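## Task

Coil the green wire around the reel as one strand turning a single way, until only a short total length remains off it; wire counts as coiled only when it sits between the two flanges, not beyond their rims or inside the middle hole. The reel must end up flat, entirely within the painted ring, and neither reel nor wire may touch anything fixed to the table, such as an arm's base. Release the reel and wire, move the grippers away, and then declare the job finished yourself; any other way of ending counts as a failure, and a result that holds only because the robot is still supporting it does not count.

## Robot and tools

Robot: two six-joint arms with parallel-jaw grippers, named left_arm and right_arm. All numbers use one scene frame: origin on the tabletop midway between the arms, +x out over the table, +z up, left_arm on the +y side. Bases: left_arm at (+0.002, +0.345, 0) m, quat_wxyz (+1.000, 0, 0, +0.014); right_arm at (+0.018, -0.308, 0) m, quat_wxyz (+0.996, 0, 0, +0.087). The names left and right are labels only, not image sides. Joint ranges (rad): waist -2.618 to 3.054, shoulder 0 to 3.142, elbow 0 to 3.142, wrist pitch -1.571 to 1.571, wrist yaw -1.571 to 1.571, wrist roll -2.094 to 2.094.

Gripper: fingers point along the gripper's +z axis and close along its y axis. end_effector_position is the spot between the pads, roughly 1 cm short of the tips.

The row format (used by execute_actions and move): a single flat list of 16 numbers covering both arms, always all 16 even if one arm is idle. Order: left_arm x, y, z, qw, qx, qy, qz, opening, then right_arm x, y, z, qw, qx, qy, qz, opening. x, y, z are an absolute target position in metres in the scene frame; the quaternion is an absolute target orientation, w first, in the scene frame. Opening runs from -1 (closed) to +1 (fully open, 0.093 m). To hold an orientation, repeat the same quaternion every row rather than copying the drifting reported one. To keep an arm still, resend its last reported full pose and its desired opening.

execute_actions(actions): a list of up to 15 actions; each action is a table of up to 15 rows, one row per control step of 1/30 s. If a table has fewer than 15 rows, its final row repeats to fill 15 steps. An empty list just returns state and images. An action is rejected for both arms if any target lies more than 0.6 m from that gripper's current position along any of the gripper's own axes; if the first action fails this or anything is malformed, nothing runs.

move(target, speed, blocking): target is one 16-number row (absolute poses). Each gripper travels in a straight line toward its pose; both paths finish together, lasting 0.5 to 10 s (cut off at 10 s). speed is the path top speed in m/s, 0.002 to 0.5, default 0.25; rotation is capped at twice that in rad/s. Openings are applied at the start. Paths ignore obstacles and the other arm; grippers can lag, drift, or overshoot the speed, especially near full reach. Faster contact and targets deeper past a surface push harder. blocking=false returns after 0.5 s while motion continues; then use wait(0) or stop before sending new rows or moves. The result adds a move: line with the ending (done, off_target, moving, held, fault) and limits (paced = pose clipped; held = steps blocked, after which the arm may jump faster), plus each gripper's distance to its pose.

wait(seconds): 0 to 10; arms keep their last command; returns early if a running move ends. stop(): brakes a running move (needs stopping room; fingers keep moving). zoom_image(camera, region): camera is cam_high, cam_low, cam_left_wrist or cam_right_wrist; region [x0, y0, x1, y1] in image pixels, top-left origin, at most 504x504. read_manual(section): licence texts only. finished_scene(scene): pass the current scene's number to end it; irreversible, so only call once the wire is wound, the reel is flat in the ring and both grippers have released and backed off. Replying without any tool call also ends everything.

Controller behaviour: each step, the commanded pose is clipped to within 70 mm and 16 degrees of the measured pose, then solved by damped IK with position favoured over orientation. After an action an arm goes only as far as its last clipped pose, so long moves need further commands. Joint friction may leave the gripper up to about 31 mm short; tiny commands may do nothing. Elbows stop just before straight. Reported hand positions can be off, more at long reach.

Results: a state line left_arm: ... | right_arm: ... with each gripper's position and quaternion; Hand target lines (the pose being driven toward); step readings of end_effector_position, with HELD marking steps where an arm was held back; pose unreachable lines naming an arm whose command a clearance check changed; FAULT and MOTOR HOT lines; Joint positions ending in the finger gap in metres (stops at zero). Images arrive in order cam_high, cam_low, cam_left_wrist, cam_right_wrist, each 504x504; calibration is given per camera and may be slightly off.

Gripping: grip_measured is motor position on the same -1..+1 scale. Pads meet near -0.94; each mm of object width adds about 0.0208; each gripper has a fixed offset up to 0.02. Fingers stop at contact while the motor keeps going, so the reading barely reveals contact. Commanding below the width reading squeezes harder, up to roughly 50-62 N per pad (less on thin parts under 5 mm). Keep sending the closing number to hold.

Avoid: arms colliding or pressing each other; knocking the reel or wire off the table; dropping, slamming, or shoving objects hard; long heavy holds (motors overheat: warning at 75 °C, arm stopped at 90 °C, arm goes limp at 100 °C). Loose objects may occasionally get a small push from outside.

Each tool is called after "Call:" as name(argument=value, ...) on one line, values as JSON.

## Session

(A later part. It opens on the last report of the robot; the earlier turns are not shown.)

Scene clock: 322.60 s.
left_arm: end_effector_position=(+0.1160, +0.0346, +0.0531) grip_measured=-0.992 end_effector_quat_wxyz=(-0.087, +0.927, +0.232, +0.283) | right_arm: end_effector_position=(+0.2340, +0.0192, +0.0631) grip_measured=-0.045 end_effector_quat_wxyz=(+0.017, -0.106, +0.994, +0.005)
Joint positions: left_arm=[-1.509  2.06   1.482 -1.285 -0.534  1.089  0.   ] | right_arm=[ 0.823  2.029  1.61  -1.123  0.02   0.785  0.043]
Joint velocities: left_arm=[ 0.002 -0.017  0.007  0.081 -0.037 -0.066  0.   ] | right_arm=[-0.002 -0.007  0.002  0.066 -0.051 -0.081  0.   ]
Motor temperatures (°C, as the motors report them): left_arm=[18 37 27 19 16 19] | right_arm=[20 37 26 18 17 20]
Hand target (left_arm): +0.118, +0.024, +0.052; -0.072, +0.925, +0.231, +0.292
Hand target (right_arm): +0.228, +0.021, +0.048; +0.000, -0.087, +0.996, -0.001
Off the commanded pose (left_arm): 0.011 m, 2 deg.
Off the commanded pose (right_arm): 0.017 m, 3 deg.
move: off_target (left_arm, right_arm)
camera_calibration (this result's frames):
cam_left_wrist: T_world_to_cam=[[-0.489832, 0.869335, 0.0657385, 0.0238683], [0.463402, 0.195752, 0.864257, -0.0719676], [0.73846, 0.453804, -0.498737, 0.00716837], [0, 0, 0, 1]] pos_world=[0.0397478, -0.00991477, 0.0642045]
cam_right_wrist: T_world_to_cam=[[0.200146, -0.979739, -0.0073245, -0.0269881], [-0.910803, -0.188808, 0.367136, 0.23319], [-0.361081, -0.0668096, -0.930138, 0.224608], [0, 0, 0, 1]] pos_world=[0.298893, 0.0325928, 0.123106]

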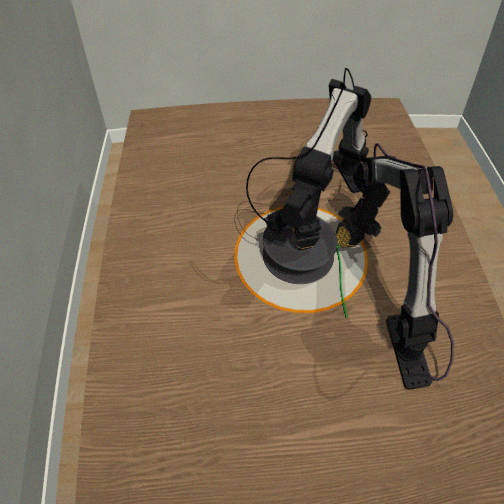

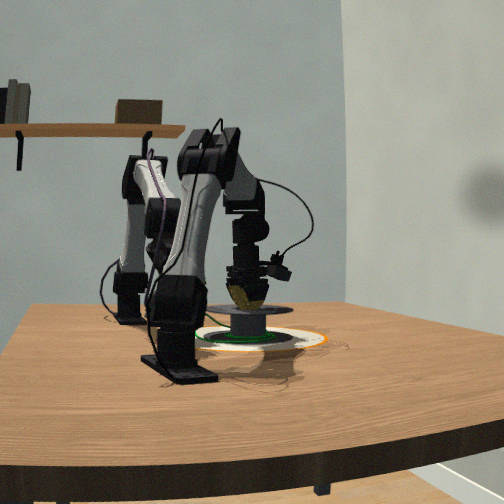

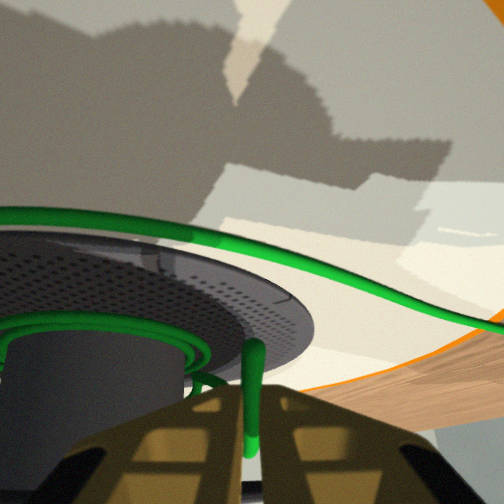

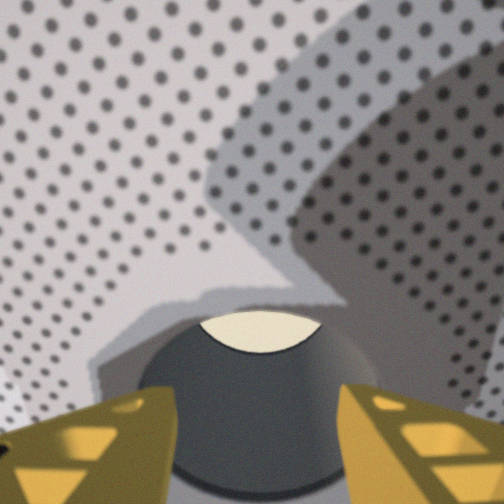

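Call:
move(target=[0.12,0.024,0.05,-0.0727,0.9254,0.2307,0.2918,-1.0,0.228,0.022,0.047,0,0.1736,0.9848,0,-0.03], speed=0.15)

Call:
zoom_image(camera="cam_left_wrist", region=[50, 250, 350, 470])

Scene clock: 326.50 s.
left_arm: end_effector_position=(+0.1155, +0.0424, +0.0557) grip_measured=-0.992 end_effector_quat_wxyz=(-0.105, +0.925, +0.226, +0.287) | right_arm: end_effector_position=(+0.2326, +0.0149, +0.0639) grip_measured=-0.044 end_effector_quat_wxyz=(+0.015, +0.142, +0.990, -0.000)
Joint positions: left_arm=[-1.509  2.06   1.482 -1.322 -0.535  1.089  0.   ] | right_arm=[ 0.823  2.027  1.61  -1.142  0.027  1.282  0.043]
Joint velocities: left_arm=[-0.002 -0.002 -0.002 -0.051  0.007 -0.037  0.   ] | right_arm=[-0.012 -0.002  0.002 -0.037  0.007 -0.007 -0.   ]
Motor temperatures (°C, as the motors report them): left_arm=[18 37 27 19 17 19] | right_arm=[20 37 26 18 17 20]
Hand target (left_arm): +0.119, +0.025, +0.051; -0.073, +0.925, +0.231, +0.292
Hand target (right_arm): +0.228, +0.021, +0.048; -0.000, +0.173, +0.985, -0.001
Off the commanded pose (left_arm): 0.020 m, 4 deg.
Off the commanded pose (right_arm): 0.019 m, 4 deg.
move: off_target (left_arm, right_arm)
camera_calibration (this result's frames):
cam_left_wrist: T_world_to_cam=[[-0.489268, 0.866446, 0.0994383, 0.0148415], [0.465146, 0.162799, 0.870136, -0.0747051], [0.737737, 0.471983, -0.482676, 0.00371402], [0, 0, 0, 1]] pos_world=[0.0392702, -0.0024504, 0.0653205]
cam_right_wrist: T_world_to_cam=[[-0.291196, -0.95665, -0.00512041, 0.0828501], [-0.88866, 0.26851, 0.371733, 0.218537], [-0.354244, 0.112797, -0.928325, 0.220153], [0, 0, 0, 1]] pos_world=[0.296319, -0.00425364, 0.12356]

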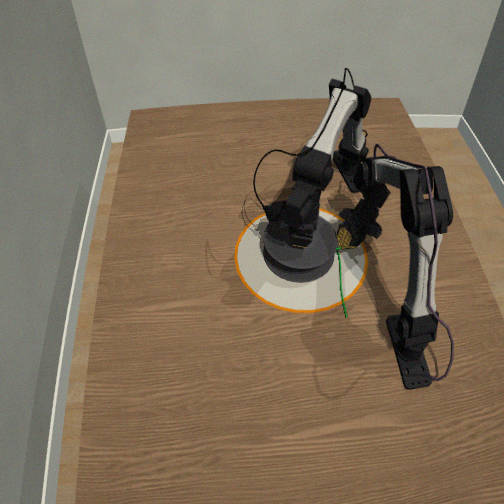

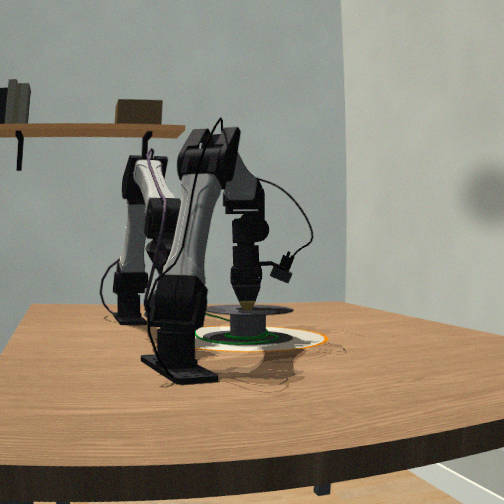

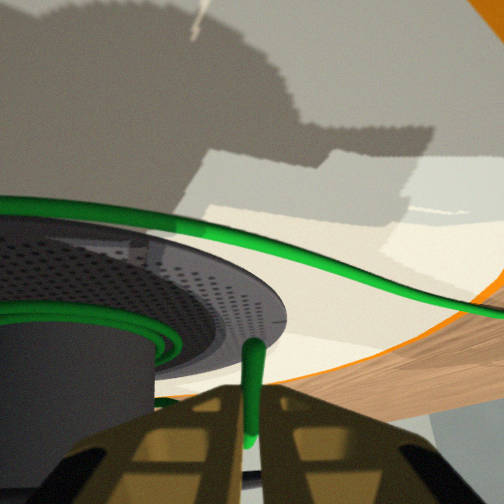

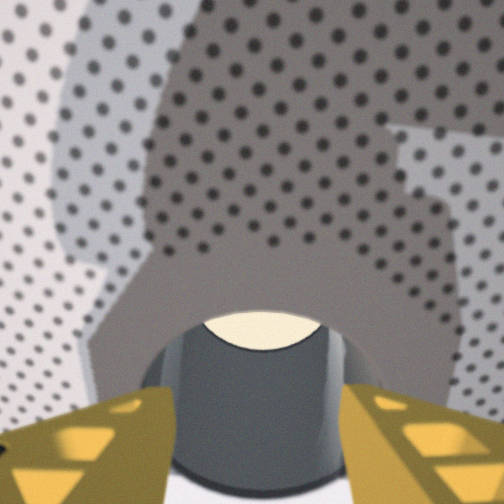

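Region (50, 250, 350, 470) of cam_left_wrist's 504x504 image, scaled by 1.680, with more detail than that image has; it fills the top 370 rows of this view, and the rest is white.

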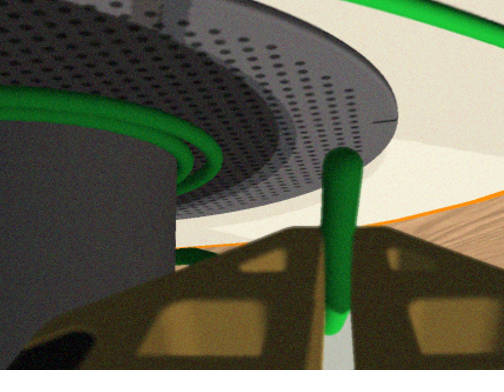

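Call:
move(target=[0.105,0.025,0.05,-0.0727,0.9254,0.2307,0.2918,-1.0,0.228,0.022,0.047,0,0.1736,0.9848,0,-0.03], speed=0.05)

Call:
zoom_image(camera="cam_high", region=[250, 200, 400, 340])

Scene clock: 328.27 s.
left_arm: end_effector_position=(+0.1130, +0.0378, +0.0573) grip_measured=-0.992 end_effector_quat_wxyz=(-0.089, +0.921, +0.230, +0.300) | right_arm: end_effector_position=(+0.2302, +0.0155, +0.0644) grip_measured=-0.043 end_effector_quat_wxyz=(+0.008, +0.158, +0.987, +0.002)
Joint positions: left_arm=[-1.53   2.06   1.482 -1.314 -0.561  1.055  0.   ] | right_arm=[ 0.823  2.025  1.61  -1.146  0.013  1.314  0.043]
Joint velocities: left_arm=[-0.022 -0.007  0.007 -0.037  0.037 -0.022  0.   ] | right_arm=[ 0.012 -0.012  0.002 -0.022  0.037  0.037 -0.001]
Motor temperatures (°C, as the motors report them): left_arm=[18 37 27 19 17 19] | right_arm=[20 37 26 19 17 20]
Hand target (left_arm): +0.105, +0.026, +0.050; -0.073, +0.926, +0.230, +0.292
Hand target (right_arm): +0.227, +0.021, +0.048; -0.000, +0.173, +0.985, -0.000
Off the commanded pose (left_arm): 0.017 m, 2 deg.
Off the commanded pose (right_arm): 0.019 m, 2 deg.
move: off_target (left_arm, right_arm)
camera_calibration (this result's frames):
cam_left_wrist: T_world_to_cam=[[-0.490651, 0.869187, 0.0614502, 0.0196504], [0.43437, 0.182845, 0.881981, -0.0720592], [0.75537, 0.459437, -0.467261, 0.00607102], [0, 0, 0, 1]] pos_world=[0.036356, -0.0066935, 0.0651841]
cam_right_wrist: T_world_to_cam=[[-0.321626, -0.946836, -0.00764476, 0.0897937], [-0.874835, 0.29406, 0.384957, 0.211605], [-0.362244, 0.1305, -0.922903, 0.220912], [0, 0, 0, 1]] pos_world=[0.294024, -0.00603366, 0.123108]

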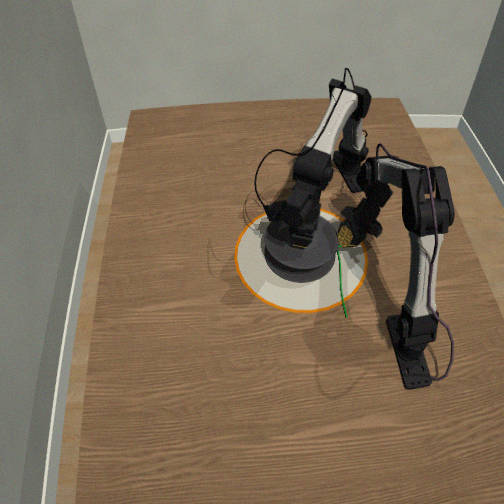

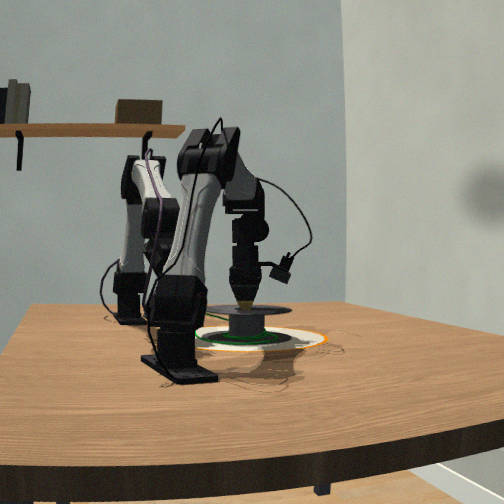

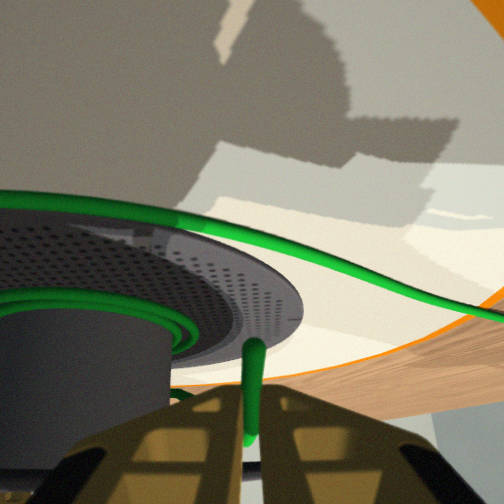

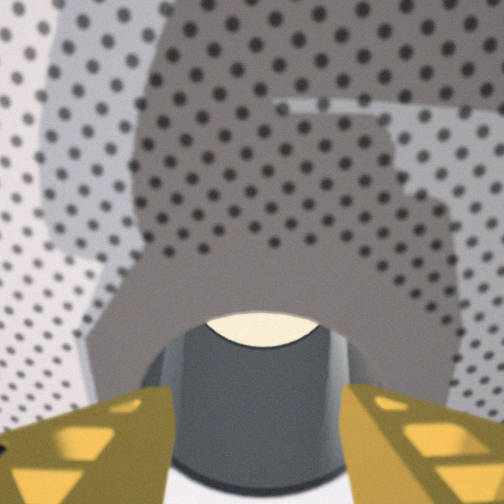

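Region (250, 200, 400, 340) of cam_high's 504x504 image, scaled by 3.360, with more detail than that image has; it fills the top 470 rows of this view, and the rest is white.

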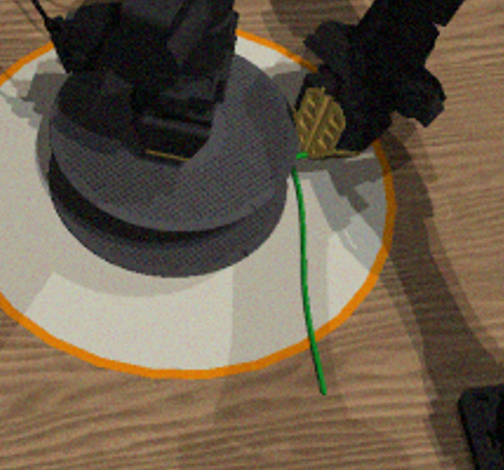

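Call:
move(target=[0.122,0.03,0.042,-0.0926,0.8965,0.2235,0.3713,-1.0,0.228,0.02,0.047,0,0.2588,0.9659,0,-0.03], speed=0.1)

Call:
zoom_image(camera="cam_high", region=[290, 210, 390, 300])

Scene clock: 334.03 s.
left_arm: end_effector_position=(+0.1216, +0.0508, +0.0561) grip_measured=-0.992 end_effector_quat_wxyz=(-0.125, +0.893, +0.214, +0.376) | right_arm: end_effector_position=(+0.2333, +0.0132, +0.0645) grip_measured=-0.043 end_effector_quat_wxyz=(+0.018, +0.232, +0.973, -0.002)
Joint positions: left_arm=[-1.555  2.135  1.491 -1.407 -0.685  0.968  0.   ] | right_arm=[ 0.823  2.025  1.61  -1.147  0.036  1.465  0.043]
Joint velocities: left_arm=[ 0.017 -0.007  0.007  0.051  0.037 -0.095  0.   ] | right_arm=[-0.022 -0.012  0.012 -0.051 -0.037 -0.022 -0.   ]
Motor temperatures (°C, as the motors report them): left_arm=[18 36 27 19 16 19] | right_arm=[20 37 26 19 17 20]
Hand target (left_arm): +0.122, +0.031, +0.043; -0.093, +0.896, +0.224, +0.371
Hand target (right_arm): +0.228, +0.019, +0.048; -0.000, +0.258, +0.966, -0.002
Off the commanded pose (left_arm): 0.025 m, 4 deg.
Off the commanded pose (right_arm): 0.019 m, 4 deg.
move: off_target (left_arm, right_arm)
camera_calibration (this result's frames):
cam_left_wrist: T_world_to_cam=[[-0.494035, 0.864248, 0.0948939, 0.0114193], [0.310407, 0.0733755, 0.947768, -0.0602254], [0.812143, 0.497686, -0.304518, -0.0249502], [0, 0, 0, 1]] pos_world=[0.044599, 0.00696736, 0.0483983]
cam_right_wrist: T_world_to_cam=[[-0.460135, -0.887826, -0.00641386, 0.120028], [-0.827788, 0.426385, 0.364641, 0.203599], [-0.321003, 0.173094, -0.931126, 0.21279], [0, 0, 0, 1]] pos_world=[0.292072, -0.0170801, 0.124663]

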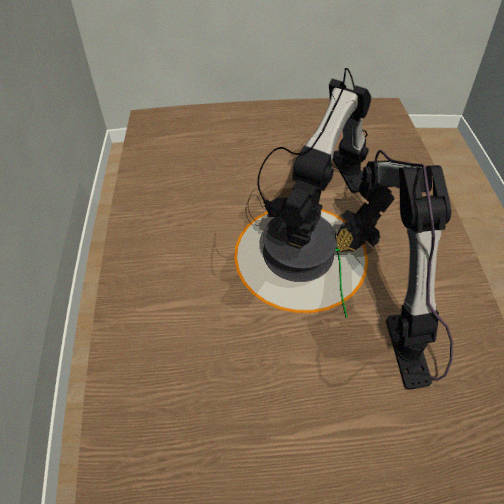

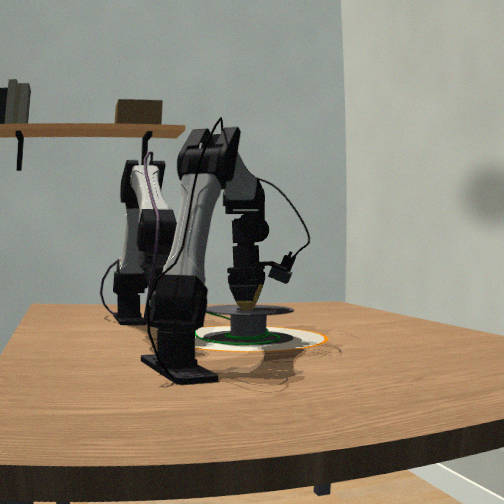

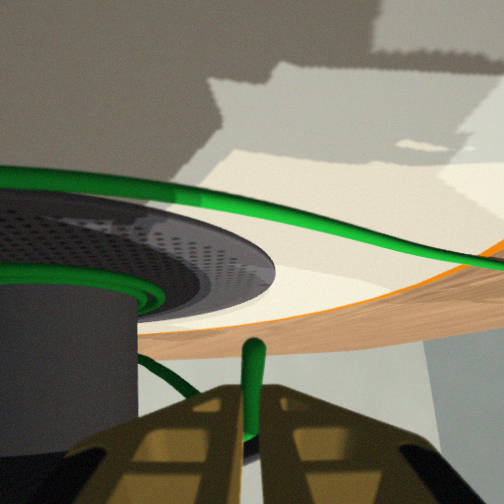

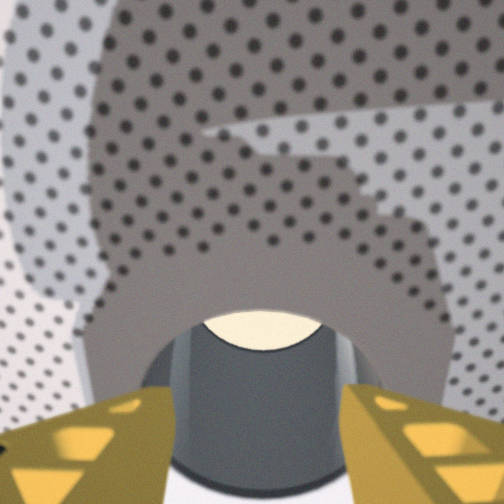

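Region (290, 210, 390, 300) of cam_high's 504x504 image, scaled by 5.040, with more detail than that image has; it fills the top 454 rows of this view, and the rest is white.

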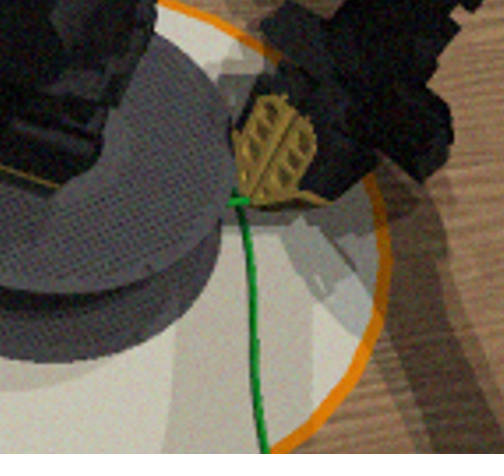

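Call:
move(target=[0.117,0.045,0.045,-0.0926,0.8965,0.2235,0.3713,-0.78,0.228,0.02,0.047,0,0.2588,0.9659,0,-0.03], speed=0.05)

Call:
zoom_image(camera="cam_high", region=[290, 210, 390, 300])

Scene clock: 336.07 s.
left_arm: end_effector_position=(+0.1178, +0.0526, +0.0476) grip_measured=-0.782 end_effector_quat_wxyz=(-0.120, +0.893, +0.215, +0.376) | right_arm: end_effector_position=(+0.2341, +0.0130, +0.0645) grip_measured=-0.043 end_effector_quat_wxyz=(+0.021, +0.245, +0.969, -0.002)
Joint positions: left_arm=[-1.567  2.136  1.456 -1.369 -0.684  0.955  0.008] | right_arm=[ 0.823  2.025  1.61  -1.146  0.041  1.492  0.043]
Joint velocities: left_arm=[-0.007 -0.007 -0.037  0.022  0.022 -0.007 -0.001] | right_arm=[-0.007  0.002  0.002  0.007 -0.066 -0.037  0.   ]
Motor temperatures (°C, as the motors report them): left_arm=[18 36 27 19 16 19] | right_arm=[20 37 26 19 17 20]
Hand target (left_arm): +0.117, +0.045, +0.045; -0.093, +0.896, +0.223, +0.371
Hand target (right_arm): +0.227, +0.019, +0.048; +0.000, +0.259, +0.966, -0.001
Off the commanded pose (left_arm): 0.008 m, 3 deg.
Off the commanded pose (right_arm): 0.020 m, 3 deg.
move: off_target (left_arm, right_arm)
camera_calibration (this result's frames):
cam_left_wrist: T_world_to_cam=[[-0.491759, 0.866647, 0.0842363, 0.00890488], [0.306985, 0.0820312, 0.948173, -0.0511396], [0.814821, 0.492132, -0.306387, -0.0252501], [0, 0, 0, 1]] pos_world=[0.0406524, 0.00890404, 0.0400028]
cam_right_wrist: T_world_to_cam=[[-0.484327, -0.874848, -0.00824648, 0.125844], [-0.817502, 0.449182, 0.360454, 0.201893], [-0.311638, 0.181319, -0.932741, 0.210912], [0, 0, 0, 1]] pos_world=[0.291725, -0.0188349, 0.124991]

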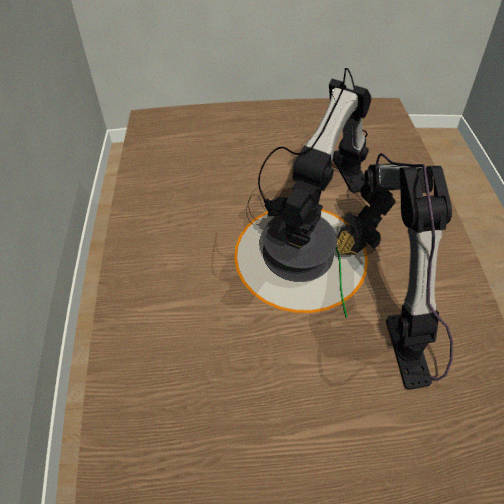

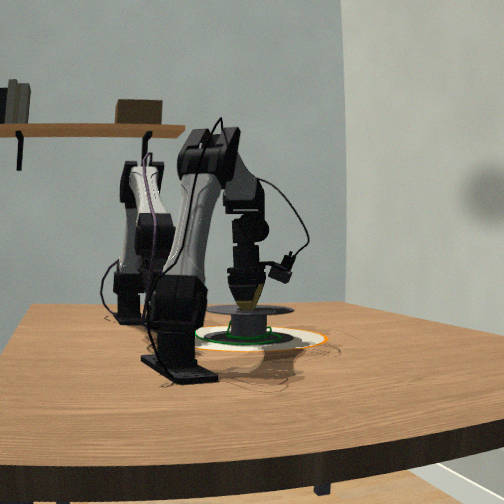

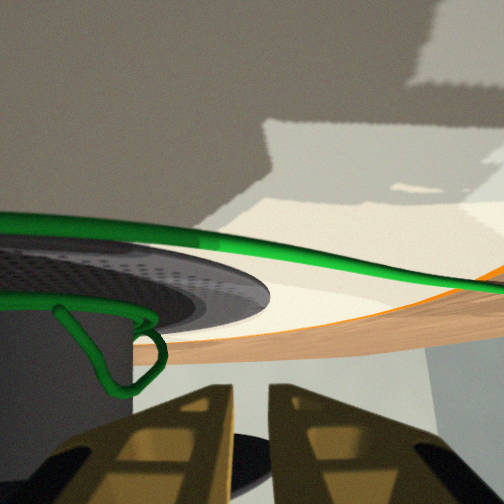

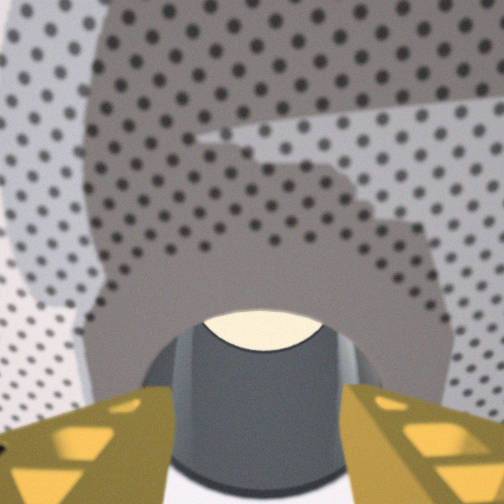

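Region (290, 210, 390, 300) of cam_high's 504x504 image, scaled by 5.040, with more detail than that image has; it fills the top 454 rows of this view, and the rest is white.

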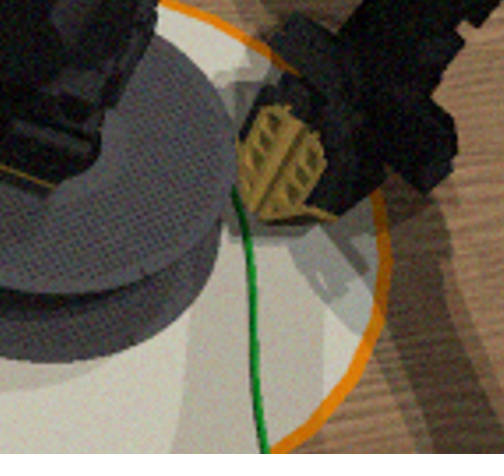

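Call:
zoom_image(camera="cam_low", region=[180, 290, 320, 360])

Call:
zoom_image(camera="cam_left_wrist", region=[0, 200, 300, 430])

Region (180, 290, 320, 360) of cam_low's 504x504 image, scaled by 3.600, with more detail than that image has.

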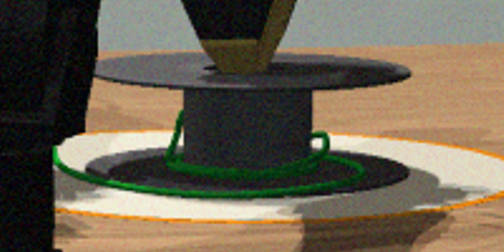

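Region (0, 200, 300, 430) of cam_left_wrist's 504x504 image, scaled by 1.680, with more detail than that image has; it fills the top 386 rows of this view, and the rest is white.

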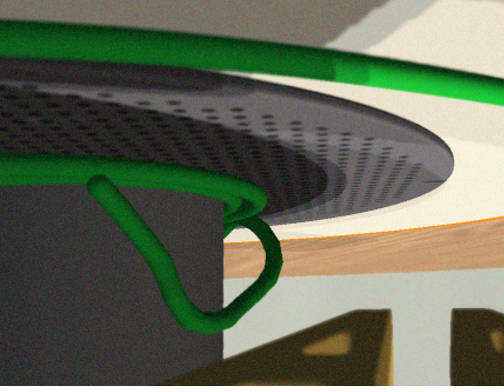

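Call:
move(target=[0.095,0.095,0.07,0,0.6428,0.766,0,-0.7,0.228,0.02,0.047,0,-0.5,0.866,0,-0.03], speed=0.35)

Call:
zoom_image(camera="cam_high", region=[240, 190, 400, 340])

Scene clock: 346.50 s.
left_arm: end_effector_position=(+0.0942, +0.0960, +0.0668) grip_measured=-0.702 end_effector_quat_wxyz=(-0.011, +0.650, +0.760, +0.012) | right_arm: end_effector_position=(+0.2346, +0.0247, +0.0647) grip_measured=-0.038 end_effector_quat_wxyz=(+0.024, -0.484, +0.875, +0.010)
Joint positions: left_arm=[-1.25   1.608  1.094 -1.088 -0.01   0.191  0.012] | right_arm=[ 0.823  2.025  1.61  -1.104  0.005 -0.014  0.043]
Joint velocities: left_arm=[ 0.007  0.007  0.002  0.051 -0.022 -0.007  0.001] | right_arm=[ 0.002  0.002  0.017  0.022  0.007 -0.037 -0.001]
Motor temperatures (°C, as the motors report them): left_arm=[18 38 26 19 16 19] | right_arm=[20 38 26 19 17 20]
Hand target (left_arm): +0.094, +0.094, +0.069; -0.000, +0.644, +0.765, -0.001
Hand target (right_arm): +0.228, +0.019, +0.048; +0.000, -0.500, +0.866, +0.000
Off the commanded pose (left_arm): 0.003 m, 2 deg.
Off the commanded pose (right_arm): 0.019 m, 4 deg.
move: off_target (right_arm)
camera_calibration (this result's frames):
cam_left_wrist: T_world_to_cam=[[-0.988408, -0.148075, 0.0335294, 0.105696], [-0.116296, 0.88039, 0.45977, -0.0698355], [-0.0975993, 0.450541, -0.887405, 0.10727], [0, 0, 0, 1]] pos_world=[0.106819, 0.0288038, 0.123757]
cam_right_wrist: T_world_to_cam=[[0.841806, -0.539764, 0.00409784, -0.183838], [-0.506663, -0.787519, 0.350865, 0.155186], [-0.186157, -0.297437, -0.936417, 0.191717], [0, 0, 0, 1]] pos_world=[0.269073, 0.080006, 0.125831]

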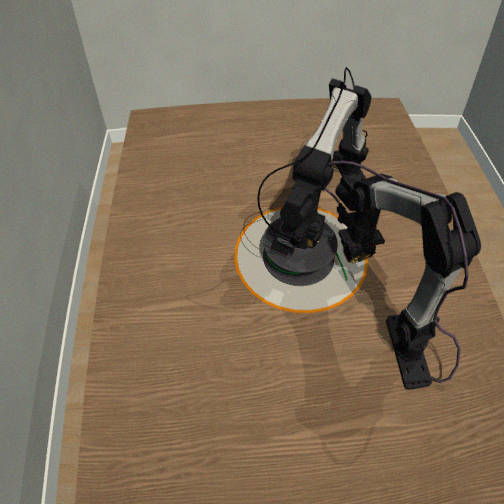

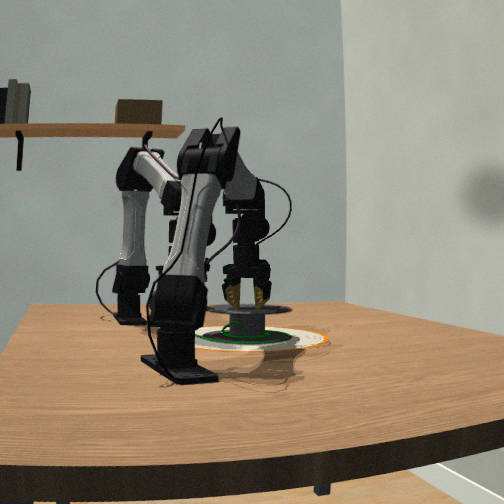

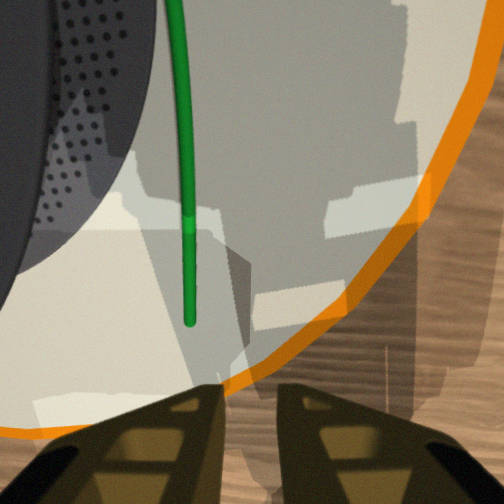

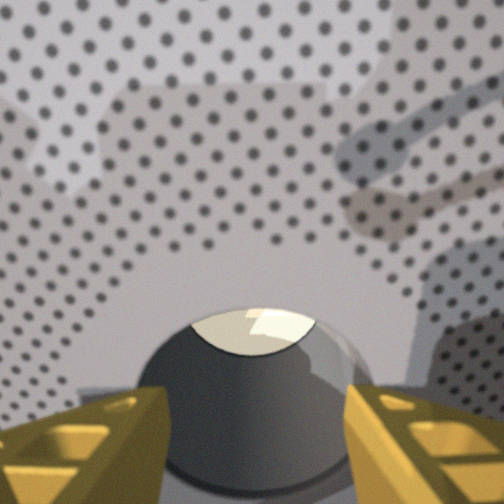

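Region (240, 190, 400, 340) of cam_high's 504x504 image, scaled by 3.150, with more detail than that image has; it fills the top 472 rows of this view, and the rest is white.

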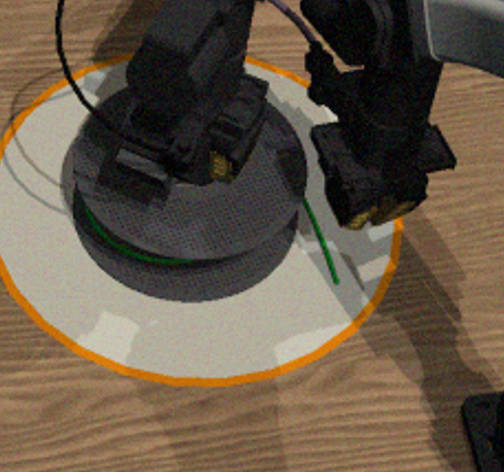

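Call:
move(target=[0.112,0.106,0.03,0,0.6428,0.766,0,-0.6,0.228,0.02,0.047,0,-0.5,0.866,0,-0.03], speed=0.15)

Scene clock: 348.80 s.
left_arm: end_effector_position=(+0.1118, +0.1049, +0.0365) grip_measured=-0.602 end_effector_quat_wxyz=(+0.005, +0.643, +0.765, +0.003) | right_arm: end_effector_position=(+0.2347, +0.0251, +0.0658) grip_measured=-0.038 end_effector_quat_wxyz=(+0.026, -0.489, +0.872, +0.011)
Joint positions: left_arm=[-1.175  1.608  0.967 -0.923 -0.009  0.25   0.016] | right_arm=[ 0.823  2.022  1.61  -1.103  0.005 -0.025  0.043]
Joint velocities: left_arm=[-0.002  0.007  0.002  0.007 -0.007  0.007 -0.   ] | right_arm=[-0.002 -0.002 -0.002  0.007  0.051 -0.066  0.   ]
Motor temperatures (°C, as the motors report them): left_arm=[18 37 26 19 16 19] | right_arm=[20 38 26 19 17 20]
Hand target (left_arm): +0.112, +0.106, +0.030; +0.000, +0.643, +0.766, -0.000
Hand target (right_arm): +0.228, +0.019, +0.048; -0.000, -0.500, +0.866, +0.000
Off the commanded pose (left_arm): 0.007 m, 1 deg.
Off the commanded pose (right_arm): 0.021 m, 4 deg.
move: off_target (right_arm)
camera_calibration (this result's frames):
cam_left_wrist: T_world_to_cam=[[-0.986281, -0.162852, 0.026991, 0.126984], [-0.135887, 0.893806, 0.42737, -0.0597398], [-0.0937228, 0.417839, -0.903674, 0.0816424], [0, 0, 0, 1]] pos_world=[0.124776, 0.0399621, 0.0958816]
cam_right_wrist: T_world_to_cam=[[0.847516, -0.530752, 0.004327, -0.185362], [-0.499053, -0.794071, 0.346983, 0.153808], [-0.180726, -0.296234, -0.937861, 0.191747], [0, 0, 0, 1]] pos_world=[0.268509, 0.080555, 0.127265]

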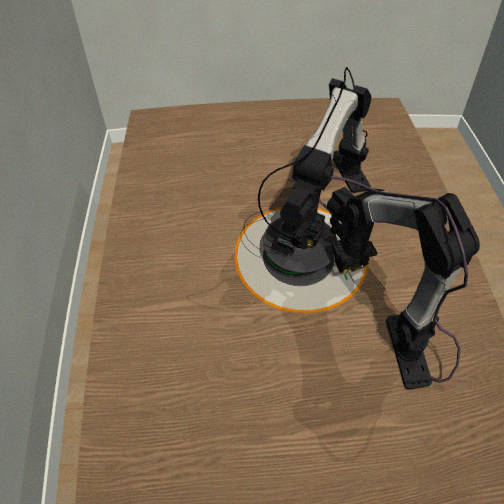

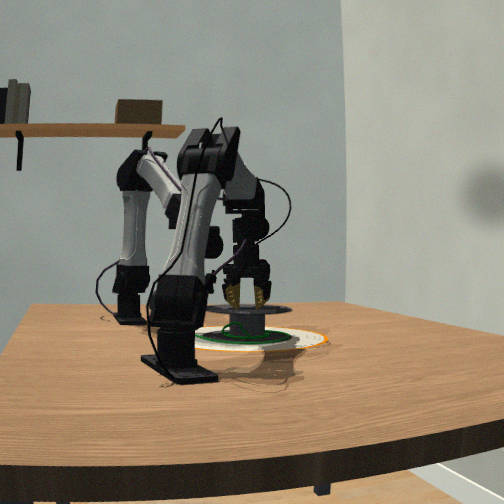

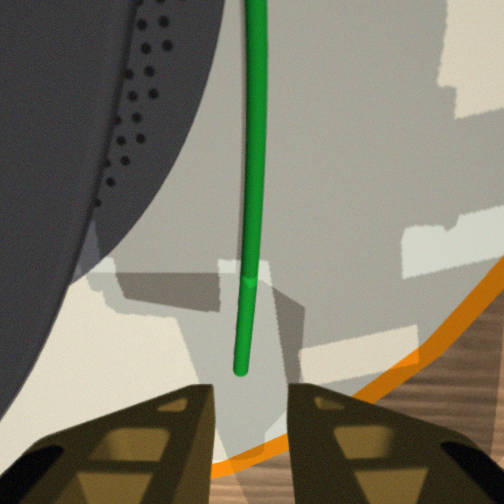

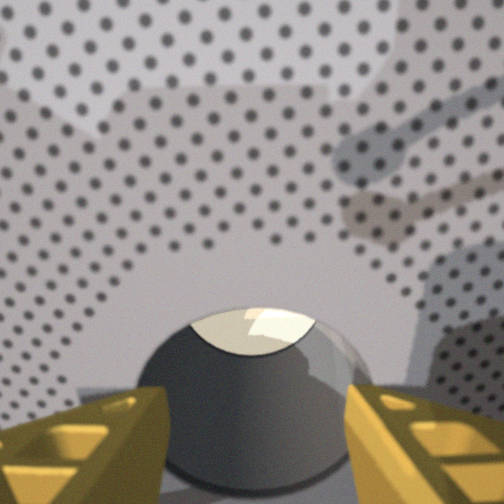

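Call:
move(target=[0.113,0.106,0.002,0,0.6428,0.766,0,-0.6,0.228,0.02,0.047,0,-0.5,0.866,0,-0.03], speed=0.08)

Scene clock: 350.13 s.
left_arm: end_effector_position=(+0.1116, +0.1051, +0.0170) grip_measured=-0.602 end_effector_quat_wxyz=(+0.006, +0.644, +0.765, +0.001) | right_arm: end_effector_position=(+0.2348, +0.0250, +0.0658) grip_measured=-0.038 end_effector_quat_wxyz=(+0.026, -0.491, +0.871, +0.011)
Joint positions: left_arm=[-1.175  1.637  0.913 -0.836 -0.007  0.252  0.016] | right_arm=[ 0.823  2.022  1.61  -1.103  0.005 -0.029  0.043]
Joint velocities: left_arm=[ 0.002 -0.012  0.017  0.007  0.051  0.007 -0.   ] | right_arm=[-0.007 -0.007  0.002 -0.007 -0.007  0.022  0.   ]
Motor temperatures (°C, as the motors report them): left_arm=[18 37 26 19 16 19] | right_arm=[20 38 26 19 17 20]
Hand target (left_arm): +0.113, +0.107, +0.003; -0.000, +0.643, +0.766, +0.000
Hand target (right_arm): +0.228, +0.019, +0.048; -0.000, -0.500, +0.866, +0.000
Off the commanded pose (left_arm): 0.015 m, 1 deg.
Off the commanded pose (right_arm): 0.021 m, 3 deg.
move: off_target (left_arm, right_arm)
camera_calibration (this result's frames):
cam_left_wrist: T_world_to_cam=[[-0.986527, -0.161215, 0.0278375, 0.127159], [-0.134439, 0.895817, 0.423601, -0.0519372], [-0.0932282, 0.414151, -0.905421, 0.0642464], [0, 0, 0, 1]] pos_world=[0.124453, 0.0404185, 0.0766309]
cam_right_wrist: T_world_to_cam=[[0.849719, -0.527213, 0.00494076, -0.186073], [-0.495914, -0.796023, 0.347011, 0.153117], [-0.179016, -0.297312, -0.937848, 0.191371], [0, 0, 0, 1]] pos_world=[0.268301, 0.0806818, 0.127263]

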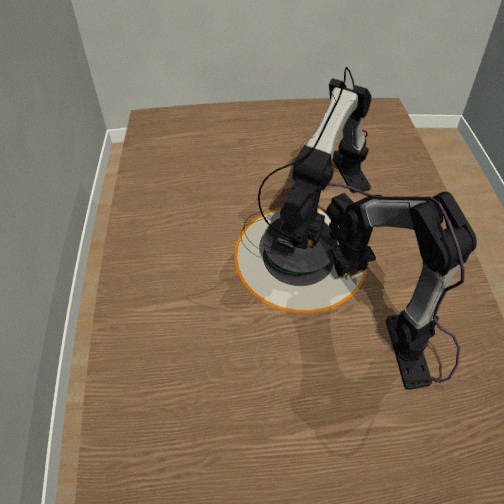

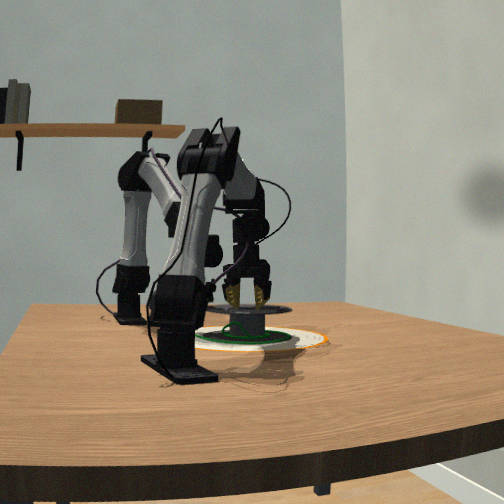

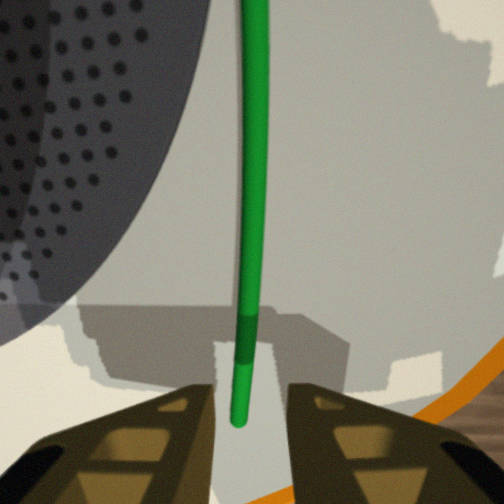

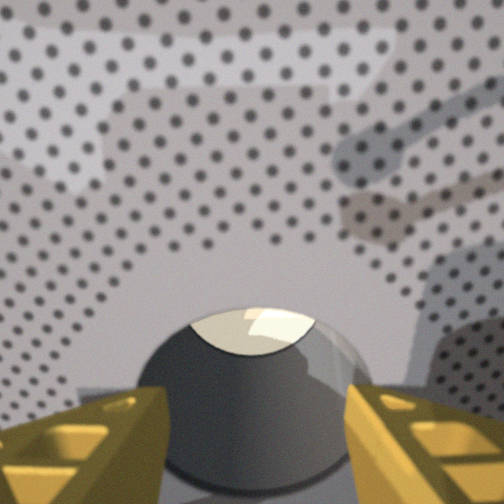

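Call:
move(target=[0.113,0.106,-0.008,0,0.6428,0.766,0,-0.6,0.228,0.02,0.047,0,-0.5,0.866,0,-0.03], speed=0.08)

Scene clock: 351.93 s.
left_arm: end_effector_position=(+0.1116, +0.1050, +0.0156) grip_measured=-0.602 end_effector_quat_wxyz=(+0.008, +0.644, +0.765, +0.000) | right_arm: end_effector_position=(+0.2349, +0.0250, +0.0658) grip_measured=-0.038 end_effector_quat_wxyz=(+0.026, -0.491, +0.871, +0.011)
Joint positions: left_arm=[-1.175  1.637  0.906 -0.826 -0.007  0.252  0.016] | right_arm=[ 0.823  2.022  1.61  -1.103  0.005 -0.029  0.043]
Joint velocities: left_arm=[-0.002  0.022 -0.007 -0.022  0.007 -0.007 -0.001] | right_arm=[ 0.007 -0.007  0.002  0.007 -0.007  0.022 -0.   ]
Motor temperatures (°C, as the motors report them): left_arm=[18 37 26 19 16 19] | right_arm=[20 38 26 19 17 20]
Hand target (left_arm): +0.112, +0.108, -0.006; -0.001, +0.643, +0.766, +0.000
Hand target (right_arm): +0.228, +0.019, +0.048; -0.000, -0.500, +0.866, +0.000
Off the commanded pose (left_arm): 0.024 m, 1 deg.
Off the commanded pose (right_arm): 0.021 m, 3 deg.
move: off_target (left_arm, right_arm)
camera_calibration (this result's frames):
cam_left_wrist: T_world_to_cam=[[-0.986565, -0.161129, 0.0269496, 0.127234], [-0.135034, 0.897138, 0.420605, -0.0512944], [-0.0919493, 0.411315, -0.906844, 0.0632474], [0, 0, 0, 1]] pos_world=[0.124414, 0.0405048, 0.0755012]
cam_right_wrist: T_world_to_cam=[[0.849706, -0.52723, 0.00532157, -0.186158], [-0.496042, -0.79594, 0.347017, 0.153143], [-0.178722, -0.297503, -0.937844, 0.191306], [0, 0, 0, 1]] pos_world=[0.268336, 0.0806589, 0.127263]

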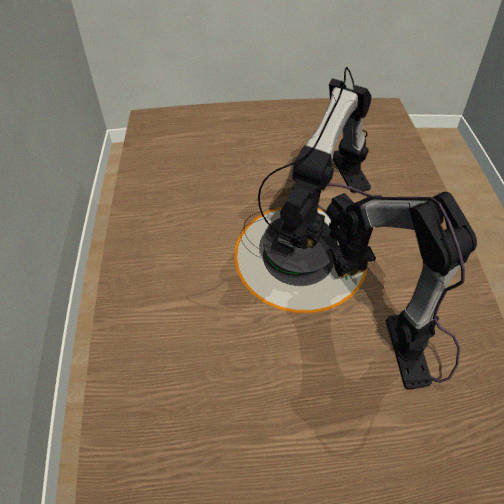

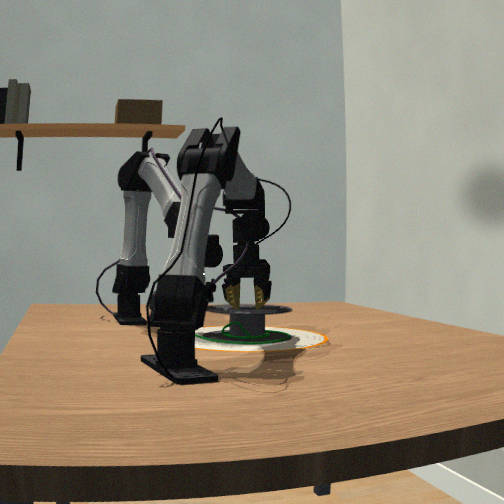

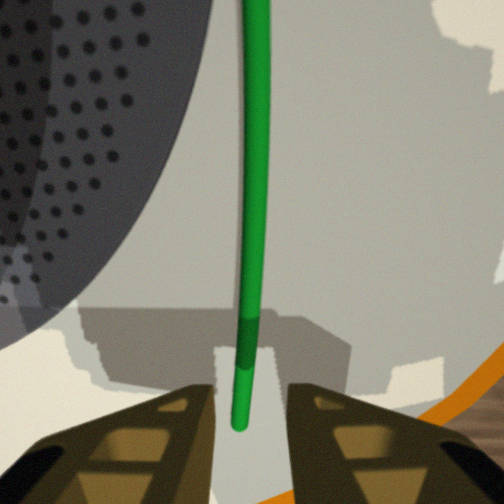

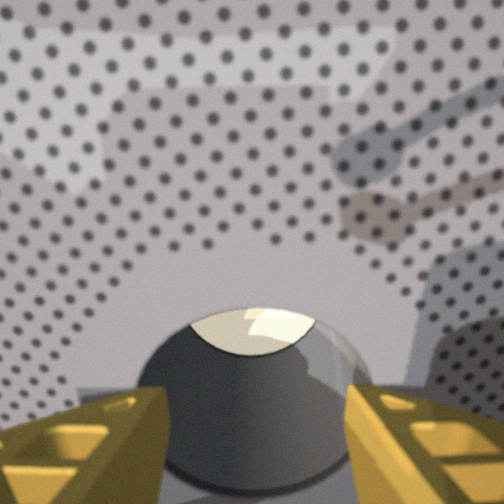

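Call:
move(target=[0.113,0.106,0.004,0,0.6428,0.766,0,-1.0,0.228,0.02,0.047,0,-0.5,0.866,0,-0.03], speed=0.08)

Scene clock: 353.90 s.
left_arm: end_effector_position=(+0.1138, +0.1002, +0.0150) grip_measured=-0.999 end_effector_quat_wxyz=(+0.017, +0.645, +0.764, -0.004) | right_arm: end_effector_position=(+0.2349, +0.0250, +0.0658) grip_measured=-0.038 end_effector_quat_wxyz=(+0.026, -0.491, +0.871, +0.010)
Joint positions: left_arm=[-1.175  1.641  0.906 -0.803 -0.007  0.254  0.   ] | right_arm=[ 0.823  2.022  1.61  -1.103  0.005 -0.031  0.043]
Joint velocities: left_arm=[ 0.002 -0.022  0.007 -0.022 -0.066 -0.007  0.   ] | right_arm=[-0.012  0.007 -0.022  0.007  0.037 -0.037 -0.   ]
Motor temperatures (°C, as the motors report them): left_arm=[18 36 26 19 16 19] | right_arm=[20 38 26 19 17 20]
Hand target (left_arm): +0.113, +0.106, +0.005; -0.000, +0.643, +0.766, -0.000
Hand target (right_arm): +0.228, +0.019, +0.048; -0.000, -0.500, +0.866, +0.000
Off the commanded pose (left_arm): 0.012 m, 2 deg.
Off the commanded pose (right_arm): 0.021 m, 3 deg.
move: off_target (left_arm, right_arm)
camera_calibration (this result's frames):
cam_left_wrist: T_world_to_cam=[[-0.987073, -0.158801, 0.0216553, 0.128536], [-0.136753, 0.904974, 0.402891, -0.0466953], [-0.0835767, 0.394721, -0.914992, 0.0657233], [0, 0, 0, 1]] pos_world=[0.125982, 0.0367272, 0.0761659]
cam_right_wrist: T_world_to_cam=[[0.850308, -0.526258, 0.00538506, -0.186328], [-0.49515, -0.796493, 0.347024, 0.152947], [-0.178335, -0.297744, -0.937841, 0.191221], [0, 0, 0, 1]] pos_world=[0.26827, 0.0806996, 0.127262]

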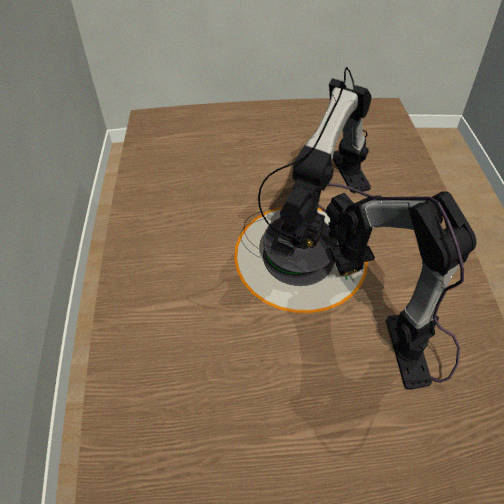

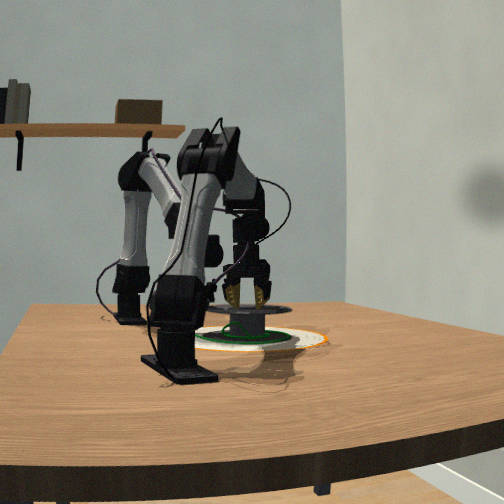

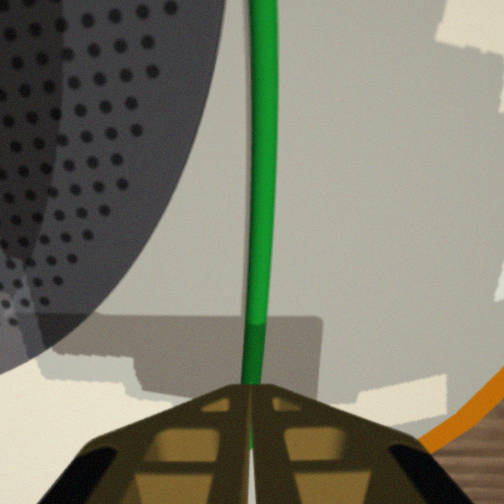

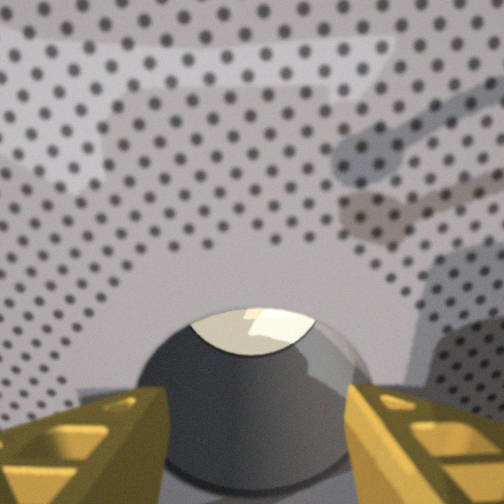

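Call:
zoom_image(camera="cam_left_wrist", region=[190, 340, 320, 504])

Region (190, 340, 320, 504) of cam_left_wrist's 504x504 image, scaled by 3.073, with more detail than that image has; it fills the left 400 columns of this view, and the rest is white.

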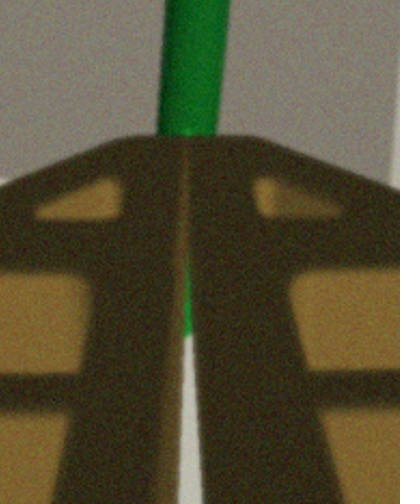

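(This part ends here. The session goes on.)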